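# Move hidden yellow sponge to desk, reshelve cartons

## Task

Find the small yellow sponge sitting on a shelf behind some cartons and set it on the desk; at the end, every carton must rest on a shelf. The robot must not tip over or finish leaning, and nothing may count as placed if only the robot's grip or contact is holding it there.

## Robot and tools

ROBOT. A Hello Robot Stretch 3: a two-wheel base (0.33 m long, 0.34 m wide), a lift on a vertical mast, and one telescoping arm that reaches out to the robot's right side. A wrist (yaw, pitch, roll) and a gripper sit on the arm's end; a pan/tilt head is on top. The gripper cannot move forward or back on its own, so the base must drive to do that. The base spins in place about a point midway between the drive wheels, 0.05 m behind its front edge. Stowed (arm in, wrist folded), the robot sweeps a 0.28 m radius circle when turning; an unfolded, level wrist pokes out past that.

CAMERAS. head_camera (896x504) and nav_camera (fisheye, 672x504) ride on the head and aim with head_pan_rad and head_tilt_rad. wrist_camera (644x364) is on the gripper. Each execute_actions result includes one image per camera, captured when the call finishes.

FRAMES. Base frame: origin on the floor between the drive wheels, x forward, y left, z up. The odometry frame is the base frame as it was at scene start. hand_pose is reported in the base frame, at the point where closed fingertips meet; with all wrist joints at zero its x axis is up, y runs along the arm toward the mast, z toward the robot's rear.

execute_actions takes "actions", a list run in order (an empty list just reports state). Each action may hold "robot", "steps" (integer 1 to 450, at 30 per second; default 1) and "until". {"steps": n} alone just waits. "robot" is one of: a single command; a list of up to 8 commands and {"pause_s": s} entries (s at most 15) executed in sequence; or {"stop": true}, which brakes everything and clears the queue.
A command may contain:
- "base": exactly one key. translate_m is a relative drive in metres from wherever the base is when that command begins, positive forward, absolute value at most 1. rotate_rad is a relative in-place turn in radians, positive counter-clockwise (left), absolute value at most 3.2. No sideways motion.
- "joints": absolute targets by name (unnamed joints keep their previous targets): lift_m 0 to 1.1 m (arm height); arm_m 0 to 0.52 m (extension); wrist_yaw_rad -1.345 to 4.42 (0 along the arm, positive swings toward the front, 3.0 is folded over the base); wrist_pitch_rad -1.57 to 0.451 (0 level, negative tips fingers down); wrist_roll_rad -2.911 to 2.911 (0 fingers side by side); gripper_m -0.089 to 0.179 (bigger is wider; actual fingertip gap is about 0.007 less when nearly shut and 0.025 less fully open, zero below 0.007); head_pan_rad -3.953 to 1.73 (0 forward, positive left, -1.57 looks along the arm); head_tilt_rad -1.53 to 0.419 (negative looks down).
- "contact_limits": {"arm_m": effort percent 1 to 100}; the arm halts once its motor effort reaches that level. Smaller is gentler, too small stops instantly. It applies until the arm's next command.
All parts of one command start together and keep running across later actions and thinking time. A fresh command takes over immediately and throws away the rest of any older queue. A queued command starts only after every motion of the previous one ends "done" (for base and gripper, "off_target" also counts). Any out-of-range or invalid value rejects the whole call.
"until" ends an action early. {"robot": {"status": "ended"}} fires once nothing reads "moving" and the queue is not running; {"any": {"status": "ended"}} fires when any single motion or the queue finishes. You can also test fields, e.g. {"robot": {"lift_m": [">", 0.3], "base_status": ["!=", "moving"]}}, with operators =, !=, <, <=, >, >=; numbers compare at printed precision, so avoid "=".

SPEED. Only when stowed (lift_m under 0.30, arm_m under 0.03, wrist_yaw_rad over 2.54) does the base reach 0.30 m/s and 1.9 rad/s; otherwise 0.10 m/s and 0.63 rad/s.

GRIPPER. Close to a value below the object's width (lower squeezes harder). Open at least 0.02 past the contact value to let go. Neither reading nor "done" proves a grasp; check images. Over-squeezing makes a stall guard ease off; resend a different value to re-grip.

SELF-COLLISION. Fold or unfold the wrist only with lift_m 0.32 to 0.95, wrist_pitch_rad -0.4 and roll near 0. Once folded, lift may go down to 0.25. With yaw below -0.4, keep pitch at -0.5 or lower.

SAFETY. Pushing into something rigid with the gripper above roughly 0.45 m can tip the robot before the arm stops; raising the contact limit makes this worse, and pushing again after a contact_stop is riskier still. Do not drive while the gripper holds, hooks or presses on something fixed, and beware snagging furniture, especially reversing. If base_tilt shows a lean, back out in small steps, free the gripper, and lower lift to about 0.2 if still tilted. Avoid drops, slams, hard hits and long wrist strain (a wrist servo may cut out for 10 s, "torque_fault"). Loose objects may occasionally be nudged by something else.

RESULTS. base_status gives state plus (distance done of goal). joint_goals, joint_status, measured_speeds (units per second). "refusals=… queue=… queue_left=…". Status words: moving, done, off_target (stopped short, may still push), contact_stop (joint goes slack until commanded), time_out, stopped, not_commanded, torque_fault. Lines starting refused:, dropped: (index actions/commands from 0) or replaced: explain rejected or cut-off goals. robot.on_its_own reports goals the robot changed itself, slack or off servos, unusual resting effort, and tilt of 3 degrees or more. lidar_m: 12 distances in 30-degree sectors, first straight ahead then counter-clockwise (4th left, 7th behind, 10th right), plane 0.17 m high, "-" means nothing seen. wrist_depth_mm and head_depth_mm: 7x7 median depths. base_odometry (wheel-based, slip counts), heading -3.142 to 3.142, turned_by_wheels, turned_by_imu, base_tilt in degrees (forward/right positive, few-degree bias), motor_effort percent with peak in brackets.

zoom_image: "camera" (head_camera, nav_camera or wrist_camera) and "region" [x0, y0, x1, y1] in pixels of that camera's last image, at most 504 by 504.

finished_scene: pass "scene" (its number). Wait until all motion has ended first; the result reports success and any next task.

Each tool is called after ">>>" as a command line: name --argument value for each argument, lists and objects as JSON in quotes; but a table of rows of numbers goes row by row, as --pt "numbers of a row", without its own name.

## Session

>>> execute_actions --actions '[]'

Scene clock: 0.00 s.
robot.base_odometry: x=+0.000 y=+0.000 heading=+0.000 (m, m, rad; robot's odometry frame)
robot.turned_by_wheels: +0.000 (rad since the last result)
robot.turned_by_imu: +0.000 (rad since the last result)
robot.base_tilt: forward=+0.4 right=-2.1 (deg)
robot.lidar_m: 1.86 1.59 2.01 1.55 1.53 1.61 2.35 2.25 2.41 2.27 2.21 2.35
robot.head_depth_mm: 1989 2544 2596 2603 2623 2642 2065 / 1974 2396 2424 2443 2449 2490 2062 / 1959 2286 2285 2304 1828 2294 1879 / 1994 2157 2168 2185 1742 2209 2047 / 1981 2050 2053 2068 1747 2096 2058 / 1894 1934 1947 1963 1550 1999 1968 / 1821 1847 1866 1887 1538 1895 1895
robot.base_status: not_commanded
robot.joint_positions: lift_m=+0.565 arm_m=+0.003 wrist_yaw_rad=+3.038 wrist_pitch_rad=-0.403 wrist_roll_rad=+0.008 gripper_m=+0.037 head_pan_rad=-0.012 head_tilt_rad=+0.013
robot.joint_goals: lift_m=+0.565 arm_m=+0.003 wrist_yaw_rad=+3.038 wrist_pitch_rad=-0.403 wrist_roll_rad=+0.008 gripper_m=+0.037 head_pan_rad=-0.012 head_tilt_rad=+0.013
robot.joint_status: lift_m=not_commanded arm_m=not_commanded wrist_yaw_rad=not_commanded wrist_pitch_rad=not_commanded wrist_roll_rad=not_commanded gripper_m=not_commanded head_pan_rad=not_commanded head_tilt_rad=not_commanded
robot.measured_speeds: translate_m=+0.000 rotate_rad=+0.000 lift_m=+0.000 arm_m=+0.000 wrist_yaw_rad=+0.000 wrist_pitch_rad=+0.000 wrist_roll_rad=+0.000 head_pan_rad=+0.000 head_tilt_rad=+0.000
robot: refusals=0 queue=idle queue_left=0
robot.motor_effort: left_wheel=+1 right_wheel=-1 lift_m=+27 arm_m=+0 wrist_yaw_rad=+0 wrist_pitch_rad=+5 wrist_roll_rad=+1 gripper_m=+1 head_pan_rad=+1 head_tilt_rad=+3 (%)
robot.hand_pose: x=+0.0022 y=+0.0770 z=+0.5815 quat_wxyz=(+0.178, +0.702, +0.105, +0.682) (m; robot's base frame)
robot.wrist_depth_mm: - - - - - - - / - - - - - - - / - - - - - - - / - - - - - - - / - - - - - - - / 858 844 846 850 862 848 831 / 743 729 - 718 721 714 710
pictures: head_camera (sideways: a quarter turn clockwise sets it upright), nav_camera (sideways: a quarter turn counterclockwise sets it upright), wrist_camera
Images, in order (width x height): head_camera 896x504, nav_camera 672x504, wrist_camera 644x364.

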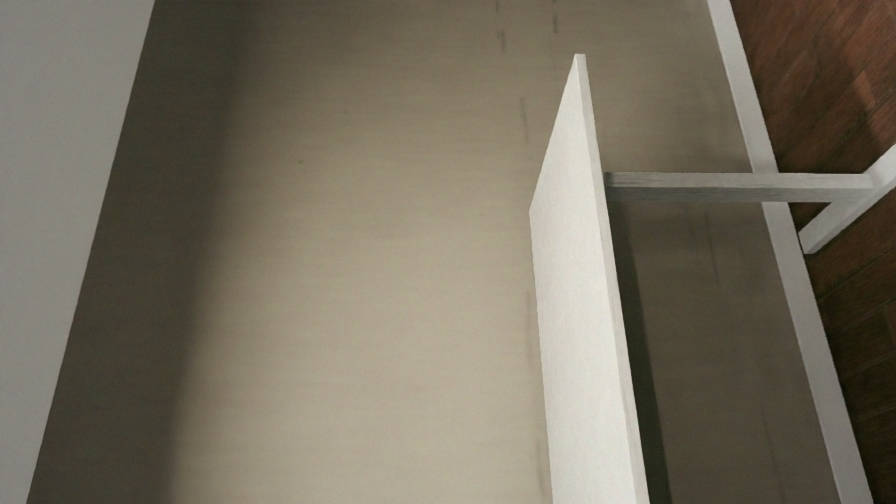

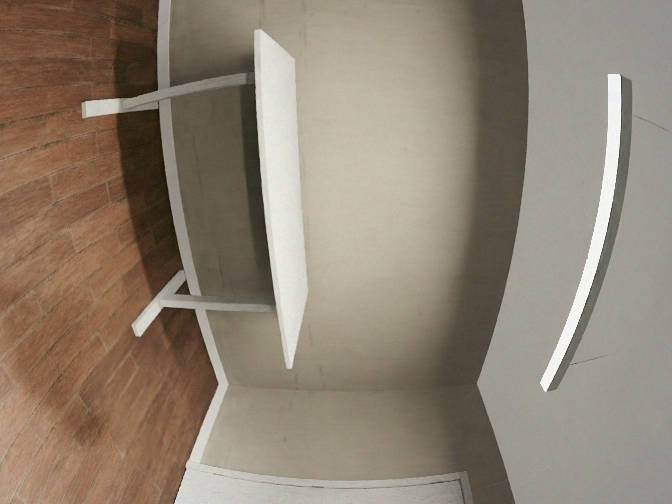

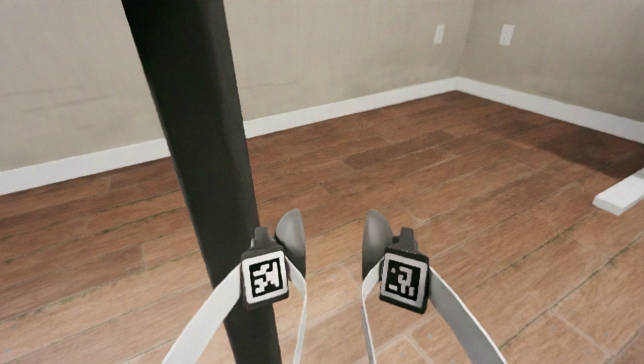

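>>> execute_actions --actions '[{"robot":{"joints":{"head_pan_rad":-1.6,"head_tilt_rad":-0.3}},"steps":200,"until":{"robot":{"status":"ended"}}}]'

>>> execute_actions --actions '[{"robot":{"joints":{"head_pan_rad":-3.1,"head_tilt_rad":-0.3}},"steps":200,"until":{"robot":{"status":"ended"}}}]'

Scene clock: 6.90 s.
robot.base_odometry: x=+0.000 y=+0.000 heading=+0.000 (m, m, rad; robot's odometry frame)
robot.turned_by_wheels: +0.000 (rad since the last result)
robot.turned_by_imu: +0.000 (rad since the last result)
robot.base_tilt: forward=+0.3 right=-1.8 (deg)
robot.lidar_m: 1.85 1.58 2.02 1.55 1.53 1.61 2.34 2.24 2.42 2.27 2.21 2.35
robot.head_depth_mm: 2466 2651 2841 3095 2412 1809 1441 / 2344 2473 2689 2882 2428 1801 1436 / 2229 2380 2521 2713 2424 1811 1440 / 2105 2248 2384 2559 2414 1797 1436 / 2015 2140 2270 2417 2400 1797 1439 / 1931 2037 2167 2293 2361 1794 1436 / 1853 1958 2060 2153 2269 1794 1433
robot.base_status: not_commanded
robot.joint_positions: lift_m=+0.565 arm_m=+0.003 wrist_yaw_rad=+3.038 wrist_pitch_rad=-0.403 wrist_roll_rad=+0.008 gripper_m=+0.037 head_pan_rad=-1.593 head_tilt_rad=-0.296
robot.joint_goals: lift_m=+0.565 arm_m=+0.003 wrist_yaw_rad=+3.038 wrist_pitch_rad=-0.403 wrist_roll_rad=+0.008 gripper_m=+0.037 head_pan_rad=-1.600 head_tilt_rad=-0.300
robot.joint_status: lift_m=not_commanded arm_m=not_commanded wrist_yaw_rad=not_commanded wrist_pitch_rad=not_commanded wrist_roll_rad=not_commanded gripper_m=not_commanded head_pan_rad=done head_tilt_rad=done
robot.measured_speeds: translate_m=+0.000 rotate_rad=+0.000 lift_m=+0.000 arm_m=+0.000 wrist_yaw_rad=+0.000 wrist_pitch_rad=+0.000 wrist_roll_rad=+0.000 head_pan_rad=+0.000 head_tilt_rad=+0.000
robot: refusals=0 queue=done queue_left=0
robot.motor_effort: left_wheel=+1(1) right_wheel=+0(1) lift_m=+28(28) arm_m=+0(0) wrist_yaw_rad=+0(0) wrist_pitch_rad=+4(5) wrist_roll_rad=+0(1) gripper_m=+0(1) head_pan_rad=-4(50) head_tilt_rad=-2(28) (%)
robot.hand_pose: x=+0.0022 y=+0.0770 z=+0.5815 quat_wxyz=(+0.178, +0.702, +0.105, +0.682) (m; robot's base frame)
robot.wrist_depth_mm: - - - - - - - / - - - - - - - / - - - - - - - / - - - - - - - / - - - - - - - / 873 852 855 826 839 817 832 / 735 733 - 716 726 713 716
pictures: head_camera (sideways: a quarter turn clockwise sets it upright), nav_camera (sideways: a quarter turn counterclockwise sets it upright), wrist_camera
Images, in order (width x height): head_camera 896x504, nav_camera 672x504, wrist_camera 644x364.

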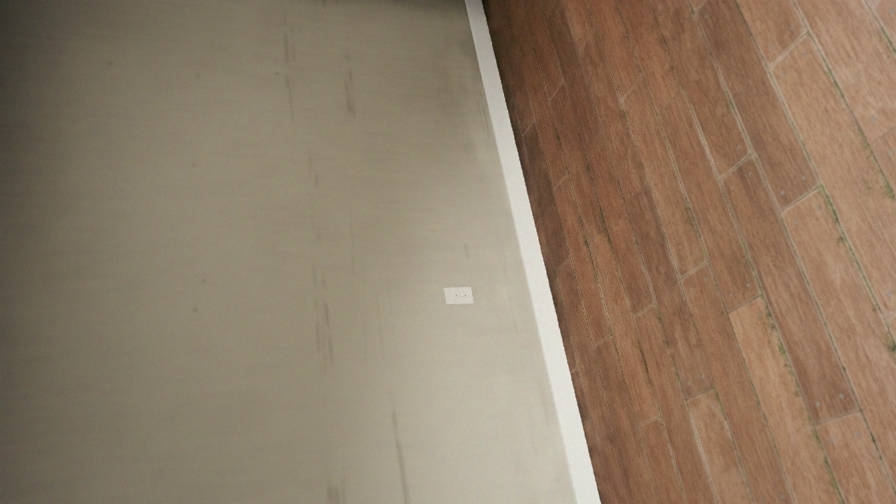

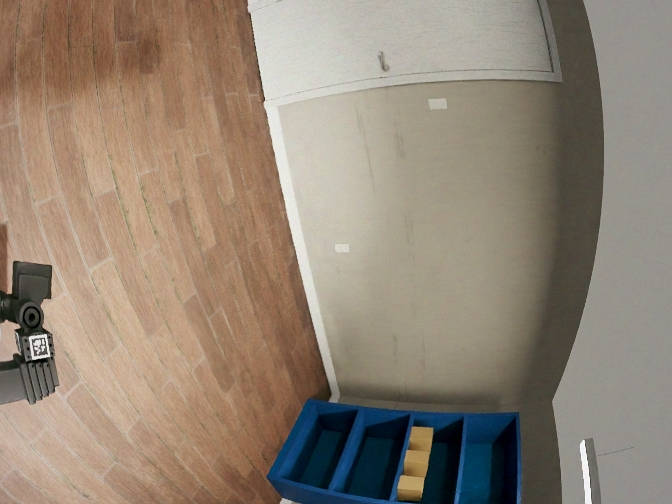

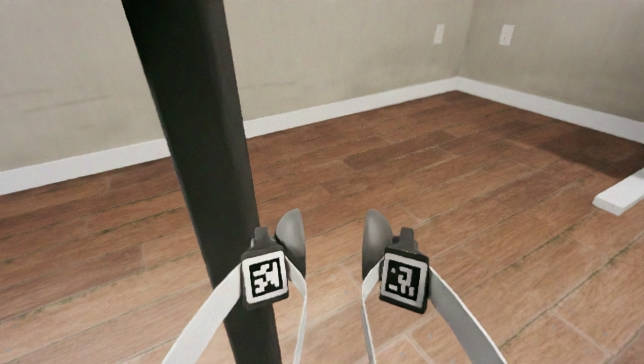

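Scene clock: 8.23 s.
robot.base_odometry: x=+0.000 y=+0.000 heading=+0.000 (m, m, rad; robot's odometry frame)
robot.turned_by_wheels: +0.000 (rad since the last result)
robot.turned_by_imu: +0.000 (rad since the last result)
robot.base_tilt: forward=+0.4 right=-2.0 (deg)
robot.lidar_m: 1.86 1.59 2.02 1.55 1.53 1.62 2.34 2.25 2.42 2.27 2.22 2.34
robot.head_depth_mm: 1977 2047 2113 2219 2212 1808 1432 / 2290 2374 2468 2574 2429 1799 1433 / 2565 2699 2879 3012 2425 1798 1434 / 2494 2646 2796 3005 2413 1795 1441 / 2113 2297 2472 2728 2430 1802 1432 / 2278 2431 2542 2652 2413 1785 1433 / 2220 2326 2403 2570 2316 1789 1433
robot.base_status: not_commanded
robot.joint_positions: lift_m=+0.565 arm_m=+0.003 wrist_yaw_rad=+3.038 wrist_pitch_rad=-0.403 wrist_roll_rad=+0.008 gripper_m=+0.037 head_pan_rad=-3.093 head_tilt_rad=-0.296
robot.joint_goals: lift_m=+0.565 arm_m=+0.003 wrist_yaw_rad=+3.038 wrist_pitch_rad=-0.403 wrist_roll_rad=+0.008 gripper_m=+0.037 head_pan_rad=-3.100 head_tilt_rad=-0.300
robot.joint_status: lift_m=not_commanded arm_m=not_commanded wrist_yaw_rad=not_commanded wrist_pitch_rad=not_commanded wrist_roll_rad=not_commanded gripper_m=not_commanded head_pan_rad=done head_tilt_rad=done
robot.measured_speeds: translate_m=+0.000 rotate_rad=+0.000 lift_m=+0.000 arm_m=+0.000 wrist_yaw_rad=+0.000 wrist_pitch_rad=+0.000 wrist_roll_rad=+0.000 head_pan_rad=+0.000 head_tilt_rad=+0.000
robot: refusals=0 queue=done queue_left=0
robot.motor_effort: left_wheel=+1(1) right_wheel=+0(1) lift_m=+27(28) arm_m=+0(0) wrist_yaw_rad=+0(0) wrist_pitch_rad=+5(5) wrist_roll_rad=+0(0) gripper_m=+1(0) head_pan_rad=-5(54) head_tilt_rad=-3(2) (%)
robot.hand_pose: x=+0.0022 y=+0.0770 z=+0.5815 quat_wxyz=(+0.178, +0.702, +0.105, +0.682) (m; robot's base frame)
robot.wrist_depth_mm: - - - - - - - / - - - - - - - / - - - - - - - / - - - - - - - / - - - - - - - / 859 861 843 836 848 844 827 / 756 734 - 719 729 713 722
pictures: head_camera (sideways: a quarter turn clockwise sets it upright), nav_camera (sideways: a quarter turn counterclockwise sets it upright), wrist_camera
Images, in order (width x height): head_camera 896x504, nav_camera 672x504, wrist_camera 644x364.

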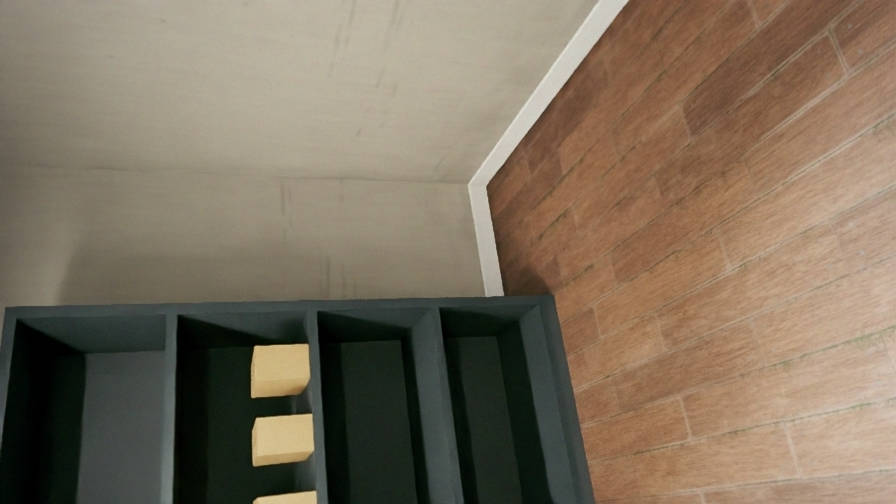

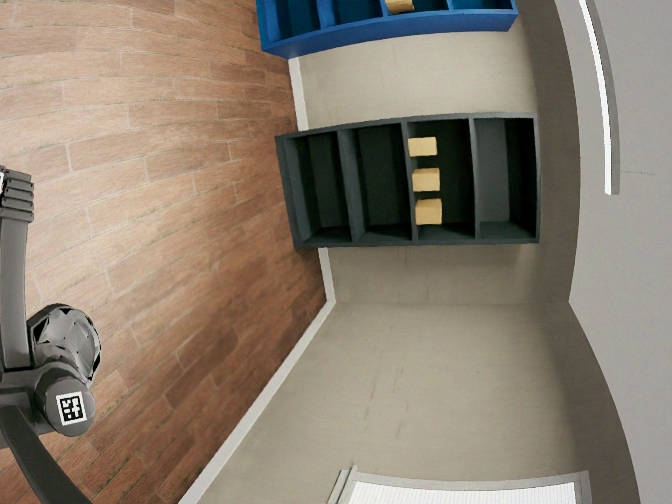

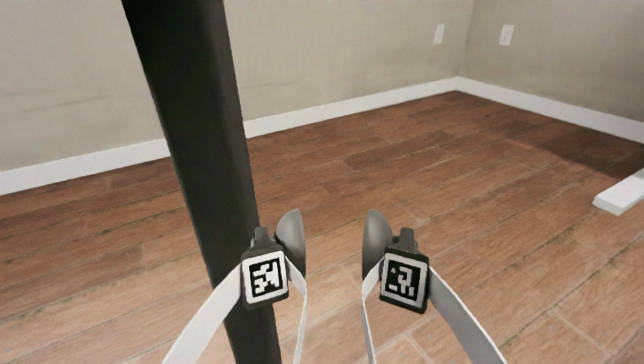

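>>> execute_actions --actions '[{"robot":[{"base":{"rotate_rad":0.22},"joints":{"lift_m":0.28,"head_pan_rad":-3.0,"head_tilt_rad":-0.2}},{"base":{"translate_m":-1.0}}],"steps":450,"until":{"robot":{"status":"ended"}}}]'

Scene clock: 29.47 s.
robot.base_odometry: x=-0.976 y=-0.218 heading=+0.220 (m, m, rad; robot's odometry frame)
robot.turned_by_wheels: +0.220 (rad since the last result)
robot.turned_by_imu: +0.213 (rad since the last result)
robot.base_tilt: forward=+0.4 right=-2.0 (deg)
robot.lidar_m: 2.81 2.48 1.47 1.29 1.29 1.52 1.38 1.33 1.68 2.46 2.46 2.87
robot.head_depth_mm: 1228 1248 1704 1813 1926 1989 1555 / 1477 1477 1515 1432 1518 1581 1539 / 1521 1571 1639 1371 1699 1825 1529 / 1507 1552 1631 1536 1698 1822 1510 / 1486 1557 1624 1678 1680 1811 1502 / 1470 1523 1581 1308 1707 1815 1492 / 1446 1379 1470 1355 1429 1518 1479
robot.base_status: done (translate_m -1.0000 of -1.0000)
robot.joint_positions: lift_m=+0.280 arm_m=+0.003 wrist_yaw_rad=+3.038 wrist_pitch_rad=-0.403 wrist_roll_rad=+0.008 gripper_m=+0.037 head_pan_rad=-3.007 head_tilt_rad=-0.210
robot.joint_goals: lift_m=+0.280 arm_m=+0.003 wrist_yaw_rad=+3.038 wrist_pitch_rad=-0.403 wrist_roll_rad=+0.008 gripper_m=+0.037 head_pan_rad=-3.000 head_tilt_rad=-0.200
robot.joint_status: lift_m=done arm_m=not_commanded wrist_yaw_rad=not_commanded wrist_pitch_rad=not_commanded wrist_roll_rad=not_commanded gripper_m=not_commanded head_pan_rad=done head_tilt_rad=done
robot.measured_speeds: translate_m=+0.000 rotate_rad=+0.000 lift_m=+0.000 arm_m=+0.000 wrist_yaw_rad=+0.000 wrist_pitch_rad=+0.000 wrist_roll_rad=+0.000 head_pan_rad=+0.000 head_tilt_rad=+0.000
robot: refusals=0 queue=done queue_left=0
robot.motor_effort: left_wheel=+0(9) right_wheel=+0(3) lift_m=+19(27) arm_m=+0(0) wrist_yaw_rad=+0(0) wrist_pitch_rad=+5(5) wrist_roll_rad=+0(0) gripper_m=+1(1) head_pan_rad=+4(20) head_tilt_rad=+6(20) (%)
robot.hand_pose: x=+0.0022 y=+0.0770 z=+0.2964 quat_wxyz=(+0.178, +0.702, +0.105, +0.682) (m; robot's base frame)
robot.wrist_depth_mm: - - - - - - - / - - - - - - - / - - - - - - 985 / 783 782 768 762 755 737 748 / 617 613 - 612 629 591 584 / 514 506 - 523 500 494 494 / 448 - - - 425 422 419
pictures: head_camera (sideways: a quarter turn clockwise sets it upright), nav_camera (sideways: a quarter turn counterclockwise sets it upright), wrist_camera
Images, in order (width x height): head_camera 896x504, nav_camera 672x504, wrist_camera 644x364.

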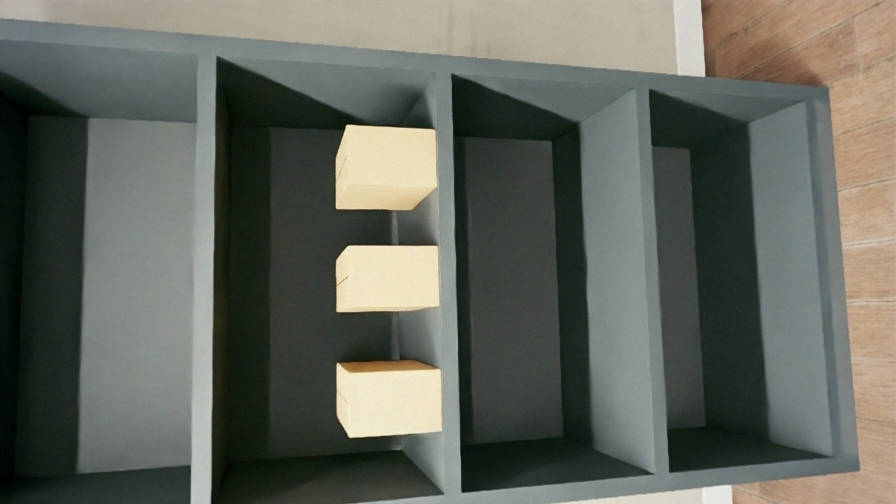

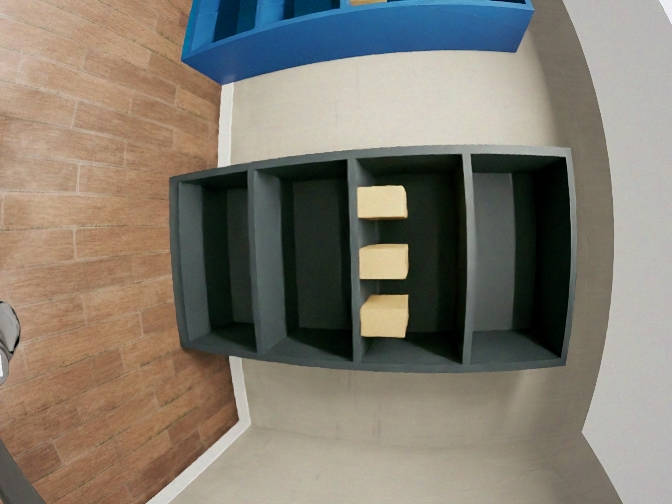

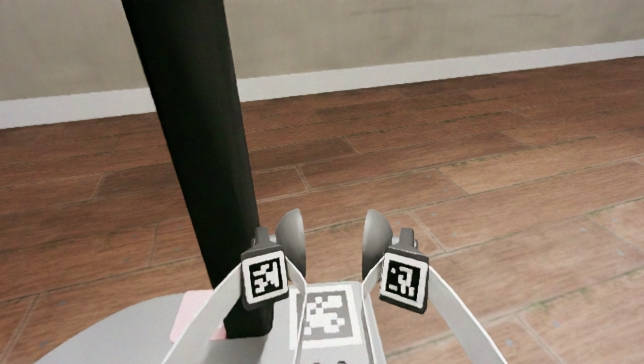

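>>> execute_actions --actions '[{"robot":[{"base":{"translate_m":-0.8}},{"base":{"rotate_rad":-1.33},"joints":{"head_pan_rad":-1.57,"head_tilt_rad":-0.35}}],"steps":450,"until":{"robot":{"status":"ended"}}}]'

Scene clock: 44.27 s.
robot.base_odometry: x=-1.757 y=-0.393 heading=-1.110 (m, m, rad; robot's odometry frame)
robot.turned_by_wheels: -1.330 (rad since the last result)
robot.turned_by_imu: -1.316 (rad since the last result)
robot.base_tilt: forward=+0.4 right=-2.1 (deg)
robot.lidar_m: 2.21 2.75 3.60 3.30 1.55 1.14 1.10 1.15 0.60 0.96 0.73 0.74
robot.head_depth_mm: 701 847 845 515 551 944 819 / 707 848 640 515 553 1015 818 / 709 847 891 706 599 1013 818 / 712 848 913 798 599 1013 817 / 714 848 634 523 553 1015 816 / 717 849 633 516 553 1013 816 / 721 848 904 729 597 1011 816
robot.base_status: done (rotate_rad -1.3299 of -1.3300)
robot.joint_positions: lift_m=+0.280 arm_m=+0.003 wrist_yaw_rad=+3.038 wrist_pitch_rad=-0.403 wrist_roll_rad=+0.008 gripper_m=+0.037 head_pan_rad=-1.577 head_tilt_rad=-0.346
robot.joint_goals: lift_m=+0.280 arm_m=+0.003 wrist_yaw_rad=+3.038 wrist_pitch_rad=-0.403 wrist_roll_rad=+0.008 gripper_m=+0.037 head_pan_rad=-1.570 head_tilt_rad=-0.350
robot.joint_status: lift_m=done arm_m=not_commanded wrist_yaw_rad=not_commanded wrist_pitch_rad=not_commanded wrist_roll_rad=not_commanded gripper_m=not_commanded head_pan_rad=done head_tilt_rad=done
robot.measured_speeds: translate_m=+0.000 rotate_rad=+0.000 lift_m=+0.000 arm_m=+0.000 wrist_yaw_rad=+0.000 wrist_pitch_rad=+0.000 wrist_roll_rad=+0.000 head_pan_rad=+0.000 head_tilt_rad=+0.000
robot: refusals=0 queue=done queue_left=0
robot.motor_effort: left_wheel=+3(11) right_wheel=-2(5) lift_m=+19(19) arm_m=+0(0) wrist_yaw_rad=+0(0) wrist_pitch_rad=+4(5) wrist_roll_rad=+1(0) gripper_m=+0(1) head_pan_rad=+3(49) head_tilt_rad=-1(19) (%)
robot.hand_pose: x=+0.0022 y=+0.0770 z=+0.2964 quat_wxyz=(+0.178, +0.702, +0.105, +0.682) (m; robot's base frame)
robot.wrist_depth_mm: - - - - - - - / - - - - - - - / - - - - - - 995 / 783 777 766 760 757 748 743 / 625 604 - 600 620 597 588 / 512 509 - 527 498 496 487 / 445 - - - 426 422 420
pictures: head_camera (sideways: a quarter turn clockwise sets it upright), nav_camera (sideways: a quarter turn counterclockwise sets it upright), wrist_camera
Images, in order (width x height): head_camera 896x504, nav_camera 672x504, wrist_camera 644x364.

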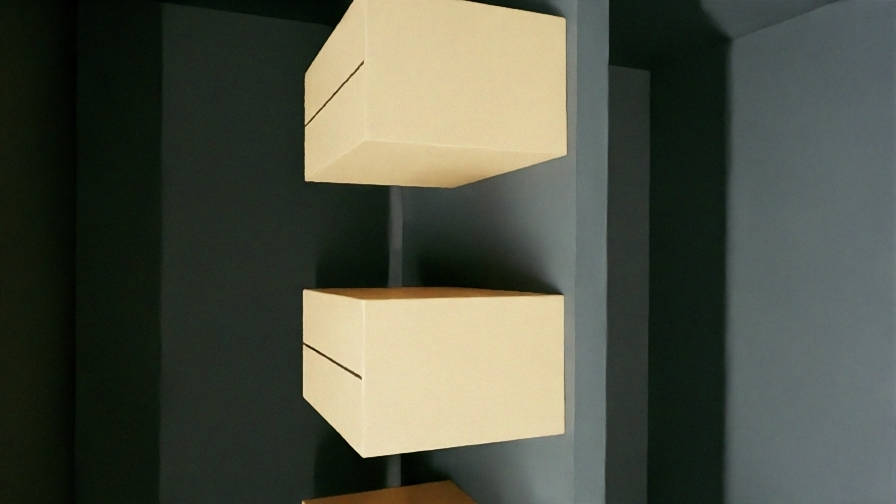

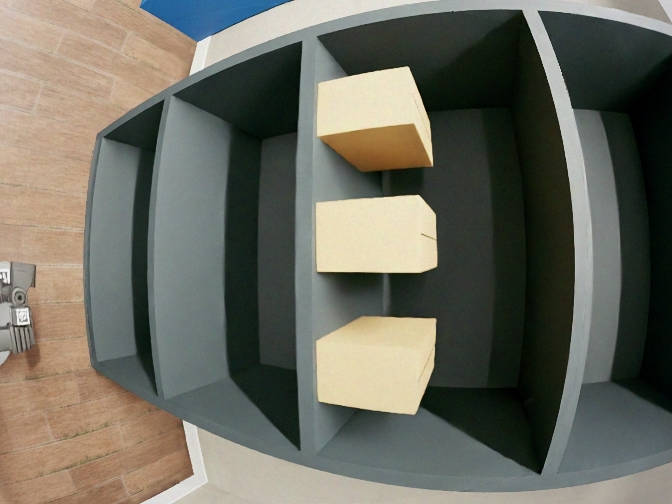

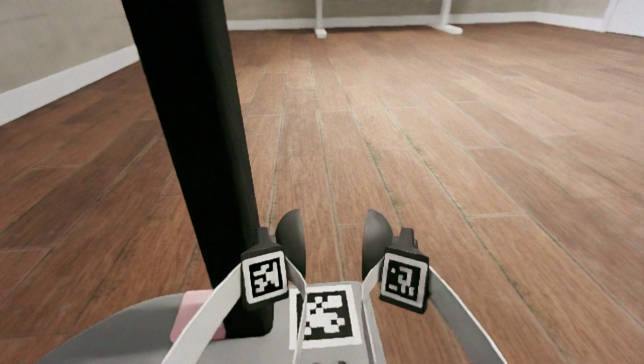

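>>> zoom_image --camera "nav_camera" --region '[290,30,530,450]'

Region (290, 30, 530, 450) of nav_camera's 672x504 image, scaled by 1.200, with more detail than that image has; it fills the left 288 columns of this view, and the rest is white.

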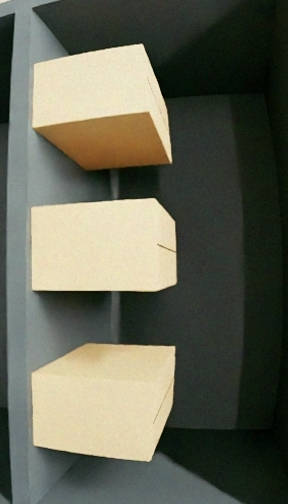

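>>> execute_actions --actions '[{"robot":{"base":{"translate_m":0.22},"joints":{"head_pan_rad":-1.9}},"steps":450,"until":{"robot":{"status":"ended"}}}]'

>>> execute_actions --actions '[{"robot":{"base":{"translate_m":0.23}},"steps":450,"until":{"robot":{"status":"ended"}}}]'

>>> execute_actions --actions '[{"robot":{"base":{"translate_m":0.23}},"steps":450,"until":{"robot":{"status":"ended"}}}]'

Scene clock: 65.97 s.
robot.base_odometry: x=-1.659 y=-0.590 heading=-1.110 (m, m, rad; robot's odometry frame)
robot.turned_by_wheels: +0.000 (rad since the last result)
robot.turned_by_imu: +0.002 (rad since the last result)
robot.base_tilt: forward=+0.4 right=-1.9 (deg)
robot.lidar_m: 2.43 2.52 3.44 3.30 1.86 1.36 1.32 0.74 0.76 0.96 0.60 1.18
robot.head_depth_mm: 701 807 642 618 872 920 892 / 707 936 639 603 1020 1016 869 / 709 927 730 706 1173 1016 819 / 712 893 946 559 600 1017 818 / 713 865 635 527 563 1011 816 / 715 840 866 612 568 1010 817 / 717 812 868 794 569 1010 816
robot.base_status: done (translate_m +0.2200 of +0.2200)
robot.joint_positions: lift_m=+0.280 arm_m=+0.003 wrist_yaw_rad=+3.038 wrist_pitch_rad=-0.403 wrist_roll_rad=+0.008 gripper_m=+0.037 head_pan_rad=-1.893 head_tilt_rad=-0.346
robot.joint_goals: lift_m=+0.280 arm_m=+0.003 wrist_yaw_rad=+3.038 wrist_pitch_rad=-0.403 wrist_roll_rad=+0.008 gripper_m=+0.037 head_pan_rad=-1.900 head_tilt_rad=-0.350
robot.joint_status: lift_m=done arm_m=not_commanded wrist_yaw_rad=not_commanded wrist_pitch_rad=not_commanded wrist_roll_rad=not_commanded gripper_m=not_commanded head_pan_rad=done head_tilt_rad=done
robot.measured_speeds: translate_m=+0.000 rotate_rad=+0.000 lift_m=+0.000 arm_m=+0.000 wrist_yaw_rad=+0.000 wrist_pitch_rad=+0.000 wrist_roll_rad=+0.000 head_pan_rad=+0.000 head_tilt_rad=+0.000
robot: refusals=0 queue=done queue_left=0
robot.motor_effort: left_wheel=+2(10) right_wheel=-2(4) lift_m=+19(18) arm_m=+0(0) wrist_yaw_rad=+0(0) wrist_pitch_rad=+5(5) wrist_roll_rad=+1(0) gripper_m=+0(1) head_pan_rad=-4(35) head_tilt_rad=-2(2) (%)
robot.hand_pose: x=+0.0022 y=+0.0770 z=+0.2964 quat_wxyz=(+0.178, +0.702, +0.105, +0.682) (m; robot's base frame)
robot.wrist_depth_mm: - - - - - - - / - - - - - - - / - - - - - - 975 / 783 773 768 770 754 749 744 / 619 622 - 604 625 591 584 / 513 509 - 530 496 493 489 / 447 - - - 426 424 420
pictures: head_camera (sideways: a quarter turn clockwise sets it upright), nav_camera (sideways: a quarter turn counterclockwise sets it upright), wrist_camera
Images, in order (width x height): head_camera 896x504, nav_camera 672x504, wrist_camera 644x364.

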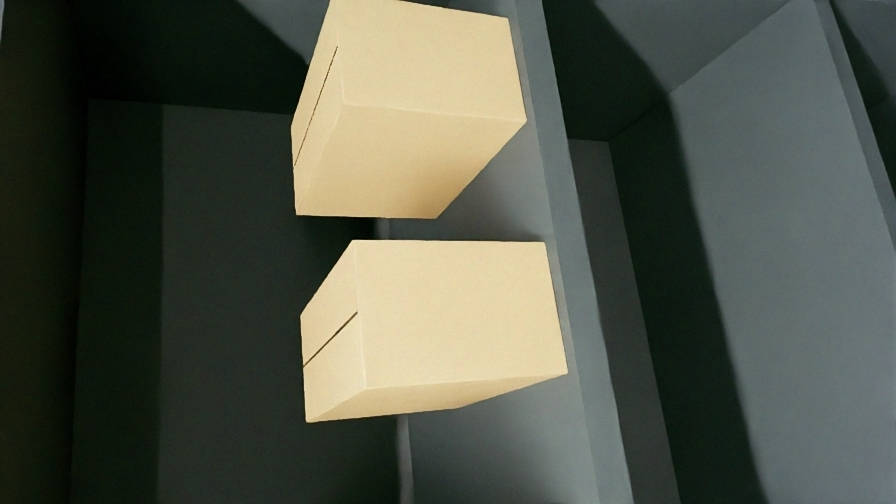

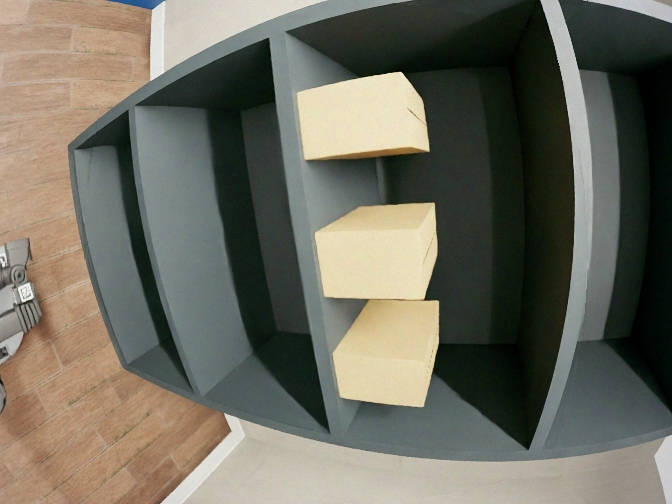

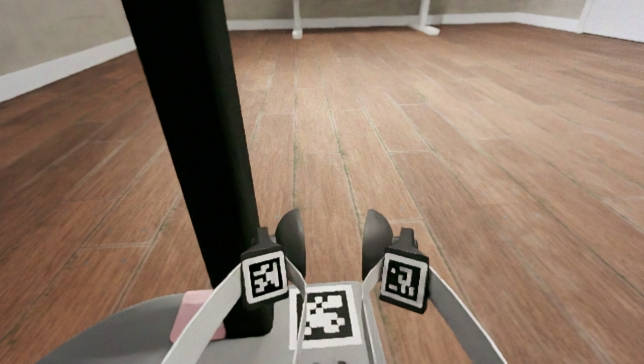

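Scene clock: 68.17 s.
robot.base_odometry: x=-1.557 y=-0.796 heading=-1.110 (m, m, rad; robot's odometry frame)
robot.turned_by_wheels: +0.000 (rad since the last result)
robot.turned_by_imu: +0.001 (rad since the last result)
robot.base_tilt: forward=+0.3 right=-1.9 (deg)
robot.lidar_m: 2.20 2.29 3.13 3.31 2.17 1.60 1.55 0.92 1.00 0.52 1.02 0.97
robot.head_depth_mm: 702 992 766 627 1206 1018 892 / 706 962 639 599 1178 1015 866 / 707 927 731 685 1173 1016 819 / 710 894 946 704 631 1014 818 / 713 867 634 529 566 1016 818 / 716 840 863 528 552 1013 817 / 719 817 870 792 568 946 771
robot.base_status: done (translate_m +0.2300 of +0.2300)
robot.joint_positions: lift_m=+0.280 arm_m=+0.003 wrist_yaw_rad=+3.038 wrist_pitch_rad=-0.403 wrist_roll_rad=+0.008 gripper_m=+0.037 head_pan_rad=-1.893 head_tilt_rad=-0.346
robot.joint_goals: lift_m=+0.280 arm_m=+0.003 wrist_yaw_rad=+3.038 wrist_pitch_rad=-0.403 wrist_roll_rad=+0.008 gripper_m=+0.037 head_pan_rad=-1.900 head_tilt_rad=-0.350
robot.joint_status: lift_m=done arm_m=not_commanded wrist_yaw_rad=not_commanded wrist_pitch_rad=not_commanded wrist_roll_rad=not_commanded gripper_m=not_commanded head_pan_rad=done head_tilt_rad=done
robot.measured_speeds: translate_m=+0.000 rotate_rad=+0.000 lift_m=+0.000 arm_m=+0.000 wrist_yaw_rad=+0.000 wrist_pitch_rad=+0.000 wrist_roll_rad=+0.000 head_pan_rad=+0.000 head_tilt_rad=+0.000
robot: refusals=0 queue=done queue_left=0
robot.motor_effort: left_wheel=+3(10) right_wheel=-2(4) lift_m=+18(19) arm_m=+0(0) wrist_yaw_rad=+0(0) wrist_pitch_rad=+5(5) wrist_roll_rad=+0(0) gripper_m=+1(0) head_pan_rad=-4(4) head_tilt_rad=-3(2) (%)
robot.hand_pose: x=+0.0022 y=+0.0770 z=+0.2964 quat_wxyz=(+0.178, +0.702, +0.105, +0.682) (m; robot's base frame)
robot.wrist_depth_mm: - - - - - - - / - - - - - - - / - - - - - - 982 / 765 774 769 766 762 747 741 / 629 612 - 601 616 594 589 / 510 507 - 533 496 488 489 / 446 - - - 426 422 422
pictures: head_camera (sideways: a quarter turn clockwise sets it upright), nav_camera (sideways: a quarter turn counterclockwise sets it upright), wrist_camera
Images, in order (width x height): head_camera 896x504, nav_camera 672x504, wrist_camera 644x364.

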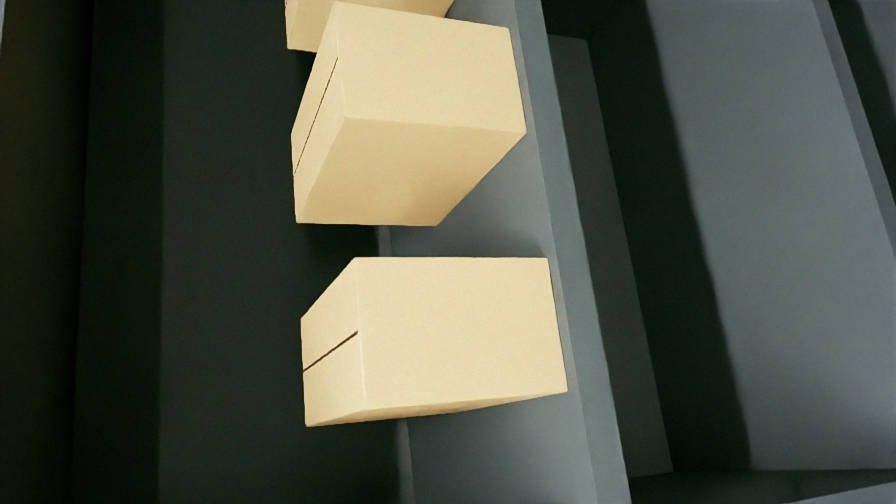

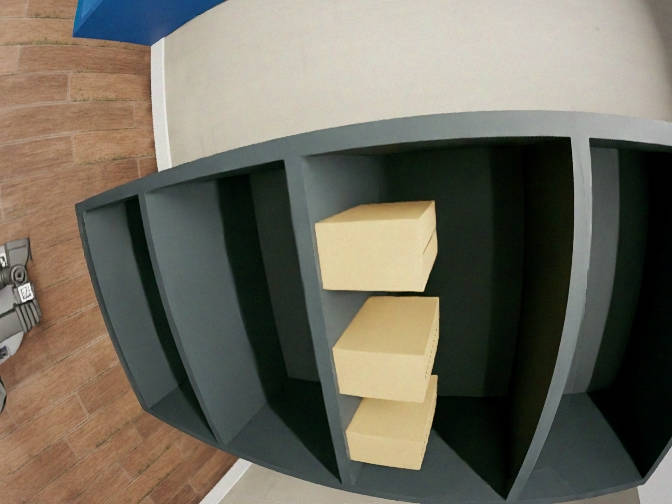

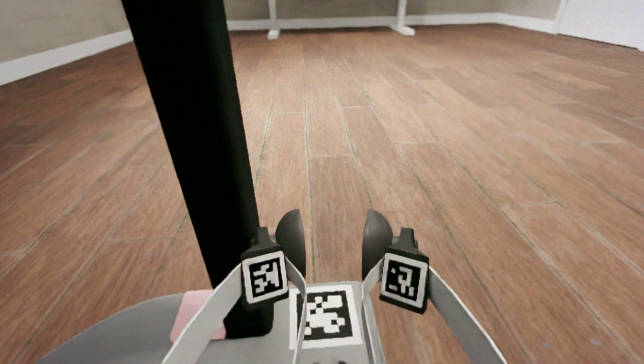

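Scene clock: 70.37 s.
robot.base_odometry: x=-1.454 y=-1.002 heading=-1.110 (m, m, rad; robot's odometry frame)
robot.turned_by_wheels: +0.000 (rad since the last result)
robot.turned_by_imu: +0.001 (rad since the last result)
robot.base_tilt: forward=+0.5 right=-2.0 (deg)
robot.lidar_m: 1.97 2.05 2.82 3.74 2.48 1.84 1.78 1.12 0.53 0.53 0.84 0.79
robot.head_depth_mm: 702 995 763 640 1227 1016 893 / 706 963 640 598 1176 1016 866 / 706 927 720 667 1174 1016 841 / 537 882 773 704 595 948 774 / 436 479 532 599 687 799 966 / 774 837 904 981 1071 1162 1266 / 782 831 890 954 1033 1120 1221
robot.base_status: done (translate_m +0.2300 of +0.2300)
robot.joint_positions: lift_m=+0.280 arm_m=+0.003 wrist_yaw_rad=+3.038 wrist_pitch_rad=-0.403 wrist_roll_rad=+0.008 gripper_m=+0.037 head_pan_rad=-1.893 head_tilt_rad=-0.346
robot.joint_goals: lift_m=+0.280 arm_m=+0.003 wrist_yaw_rad=+3.038 wrist_pitch_rad=-0.403 wrist_roll_rad=+0.008 gripper_m=+0.037 head_pan_rad=-1.900 head_tilt_rad=-0.350
robot.joint_status: lift_m=done arm_m=not_commanded wrist_yaw_rad=not_commanded wrist_pitch_rad=not_commanded wrist_roll_rad=not_commanded gripper_m=not_commanded head_pan_rad=done head_tilt_rad=done
robot.measured_speeds: translate_m=+0.000 rotate_rad=+0.000 lift_m=+0.000 arm_m=+0.000 wrist_yaw_rad=+0.000 wrist_pitch_rad=+0.000 wrist_roll_rad=+0.000 head_pan_rad=+0.000 head_tilt_rad=+0.000
robot: refusals=0 queue=done queue_left=0
robot.motor_effort: left_wheel=+3(9) right_wheel=-2(4) lift_m=+19(18) arm_m=+0(0) wrist_yaw_rad=+0(0) wrist_pitch_rad=+5(5) wrist_roll_rad=+0(0) gripper_m=+0(0) head_pan_rad=-4(5) head_tilt_rad=-2(2) (%)
robot.hand_pose: x=+0.0022 y=+0.0770 z=+0.2964 quat_wxyz=(+0.178, +0.702, +0.105, +0.682) (m; robot's base frame)
robot.wrist_depth_mm: - - - - - - - / - - - - - - - / - - - - - - 980 / 788 764 772 760 752 754 738 / 615 612 - 601 613 593 592 / 507 511 - 528 499 497 489 / 447 - - - 427 418 422
pictures: head_camera (sideways: a quarter turn clockwise sets it upright), nav_camera (sideways: a quarter turn counterclockwise sets it upright), wrist_camera
Images, in order (width x height): head_camera 896x504, nav_camera 672x504, wrist_camera 644x364.

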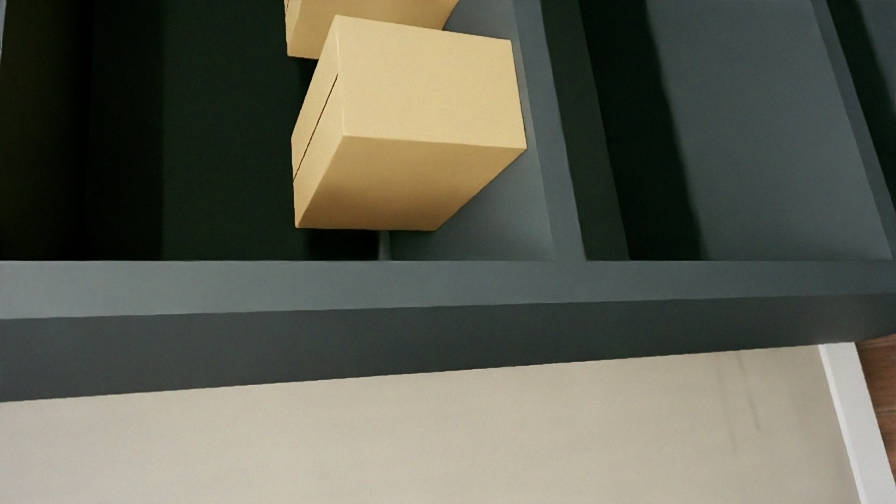

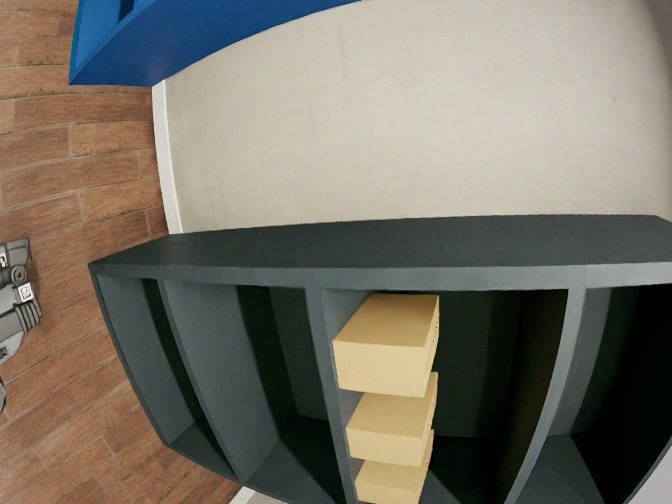

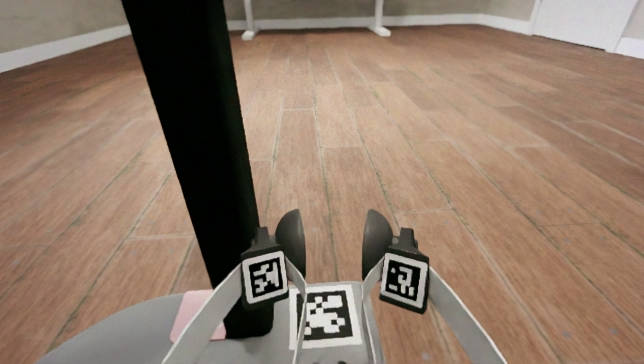

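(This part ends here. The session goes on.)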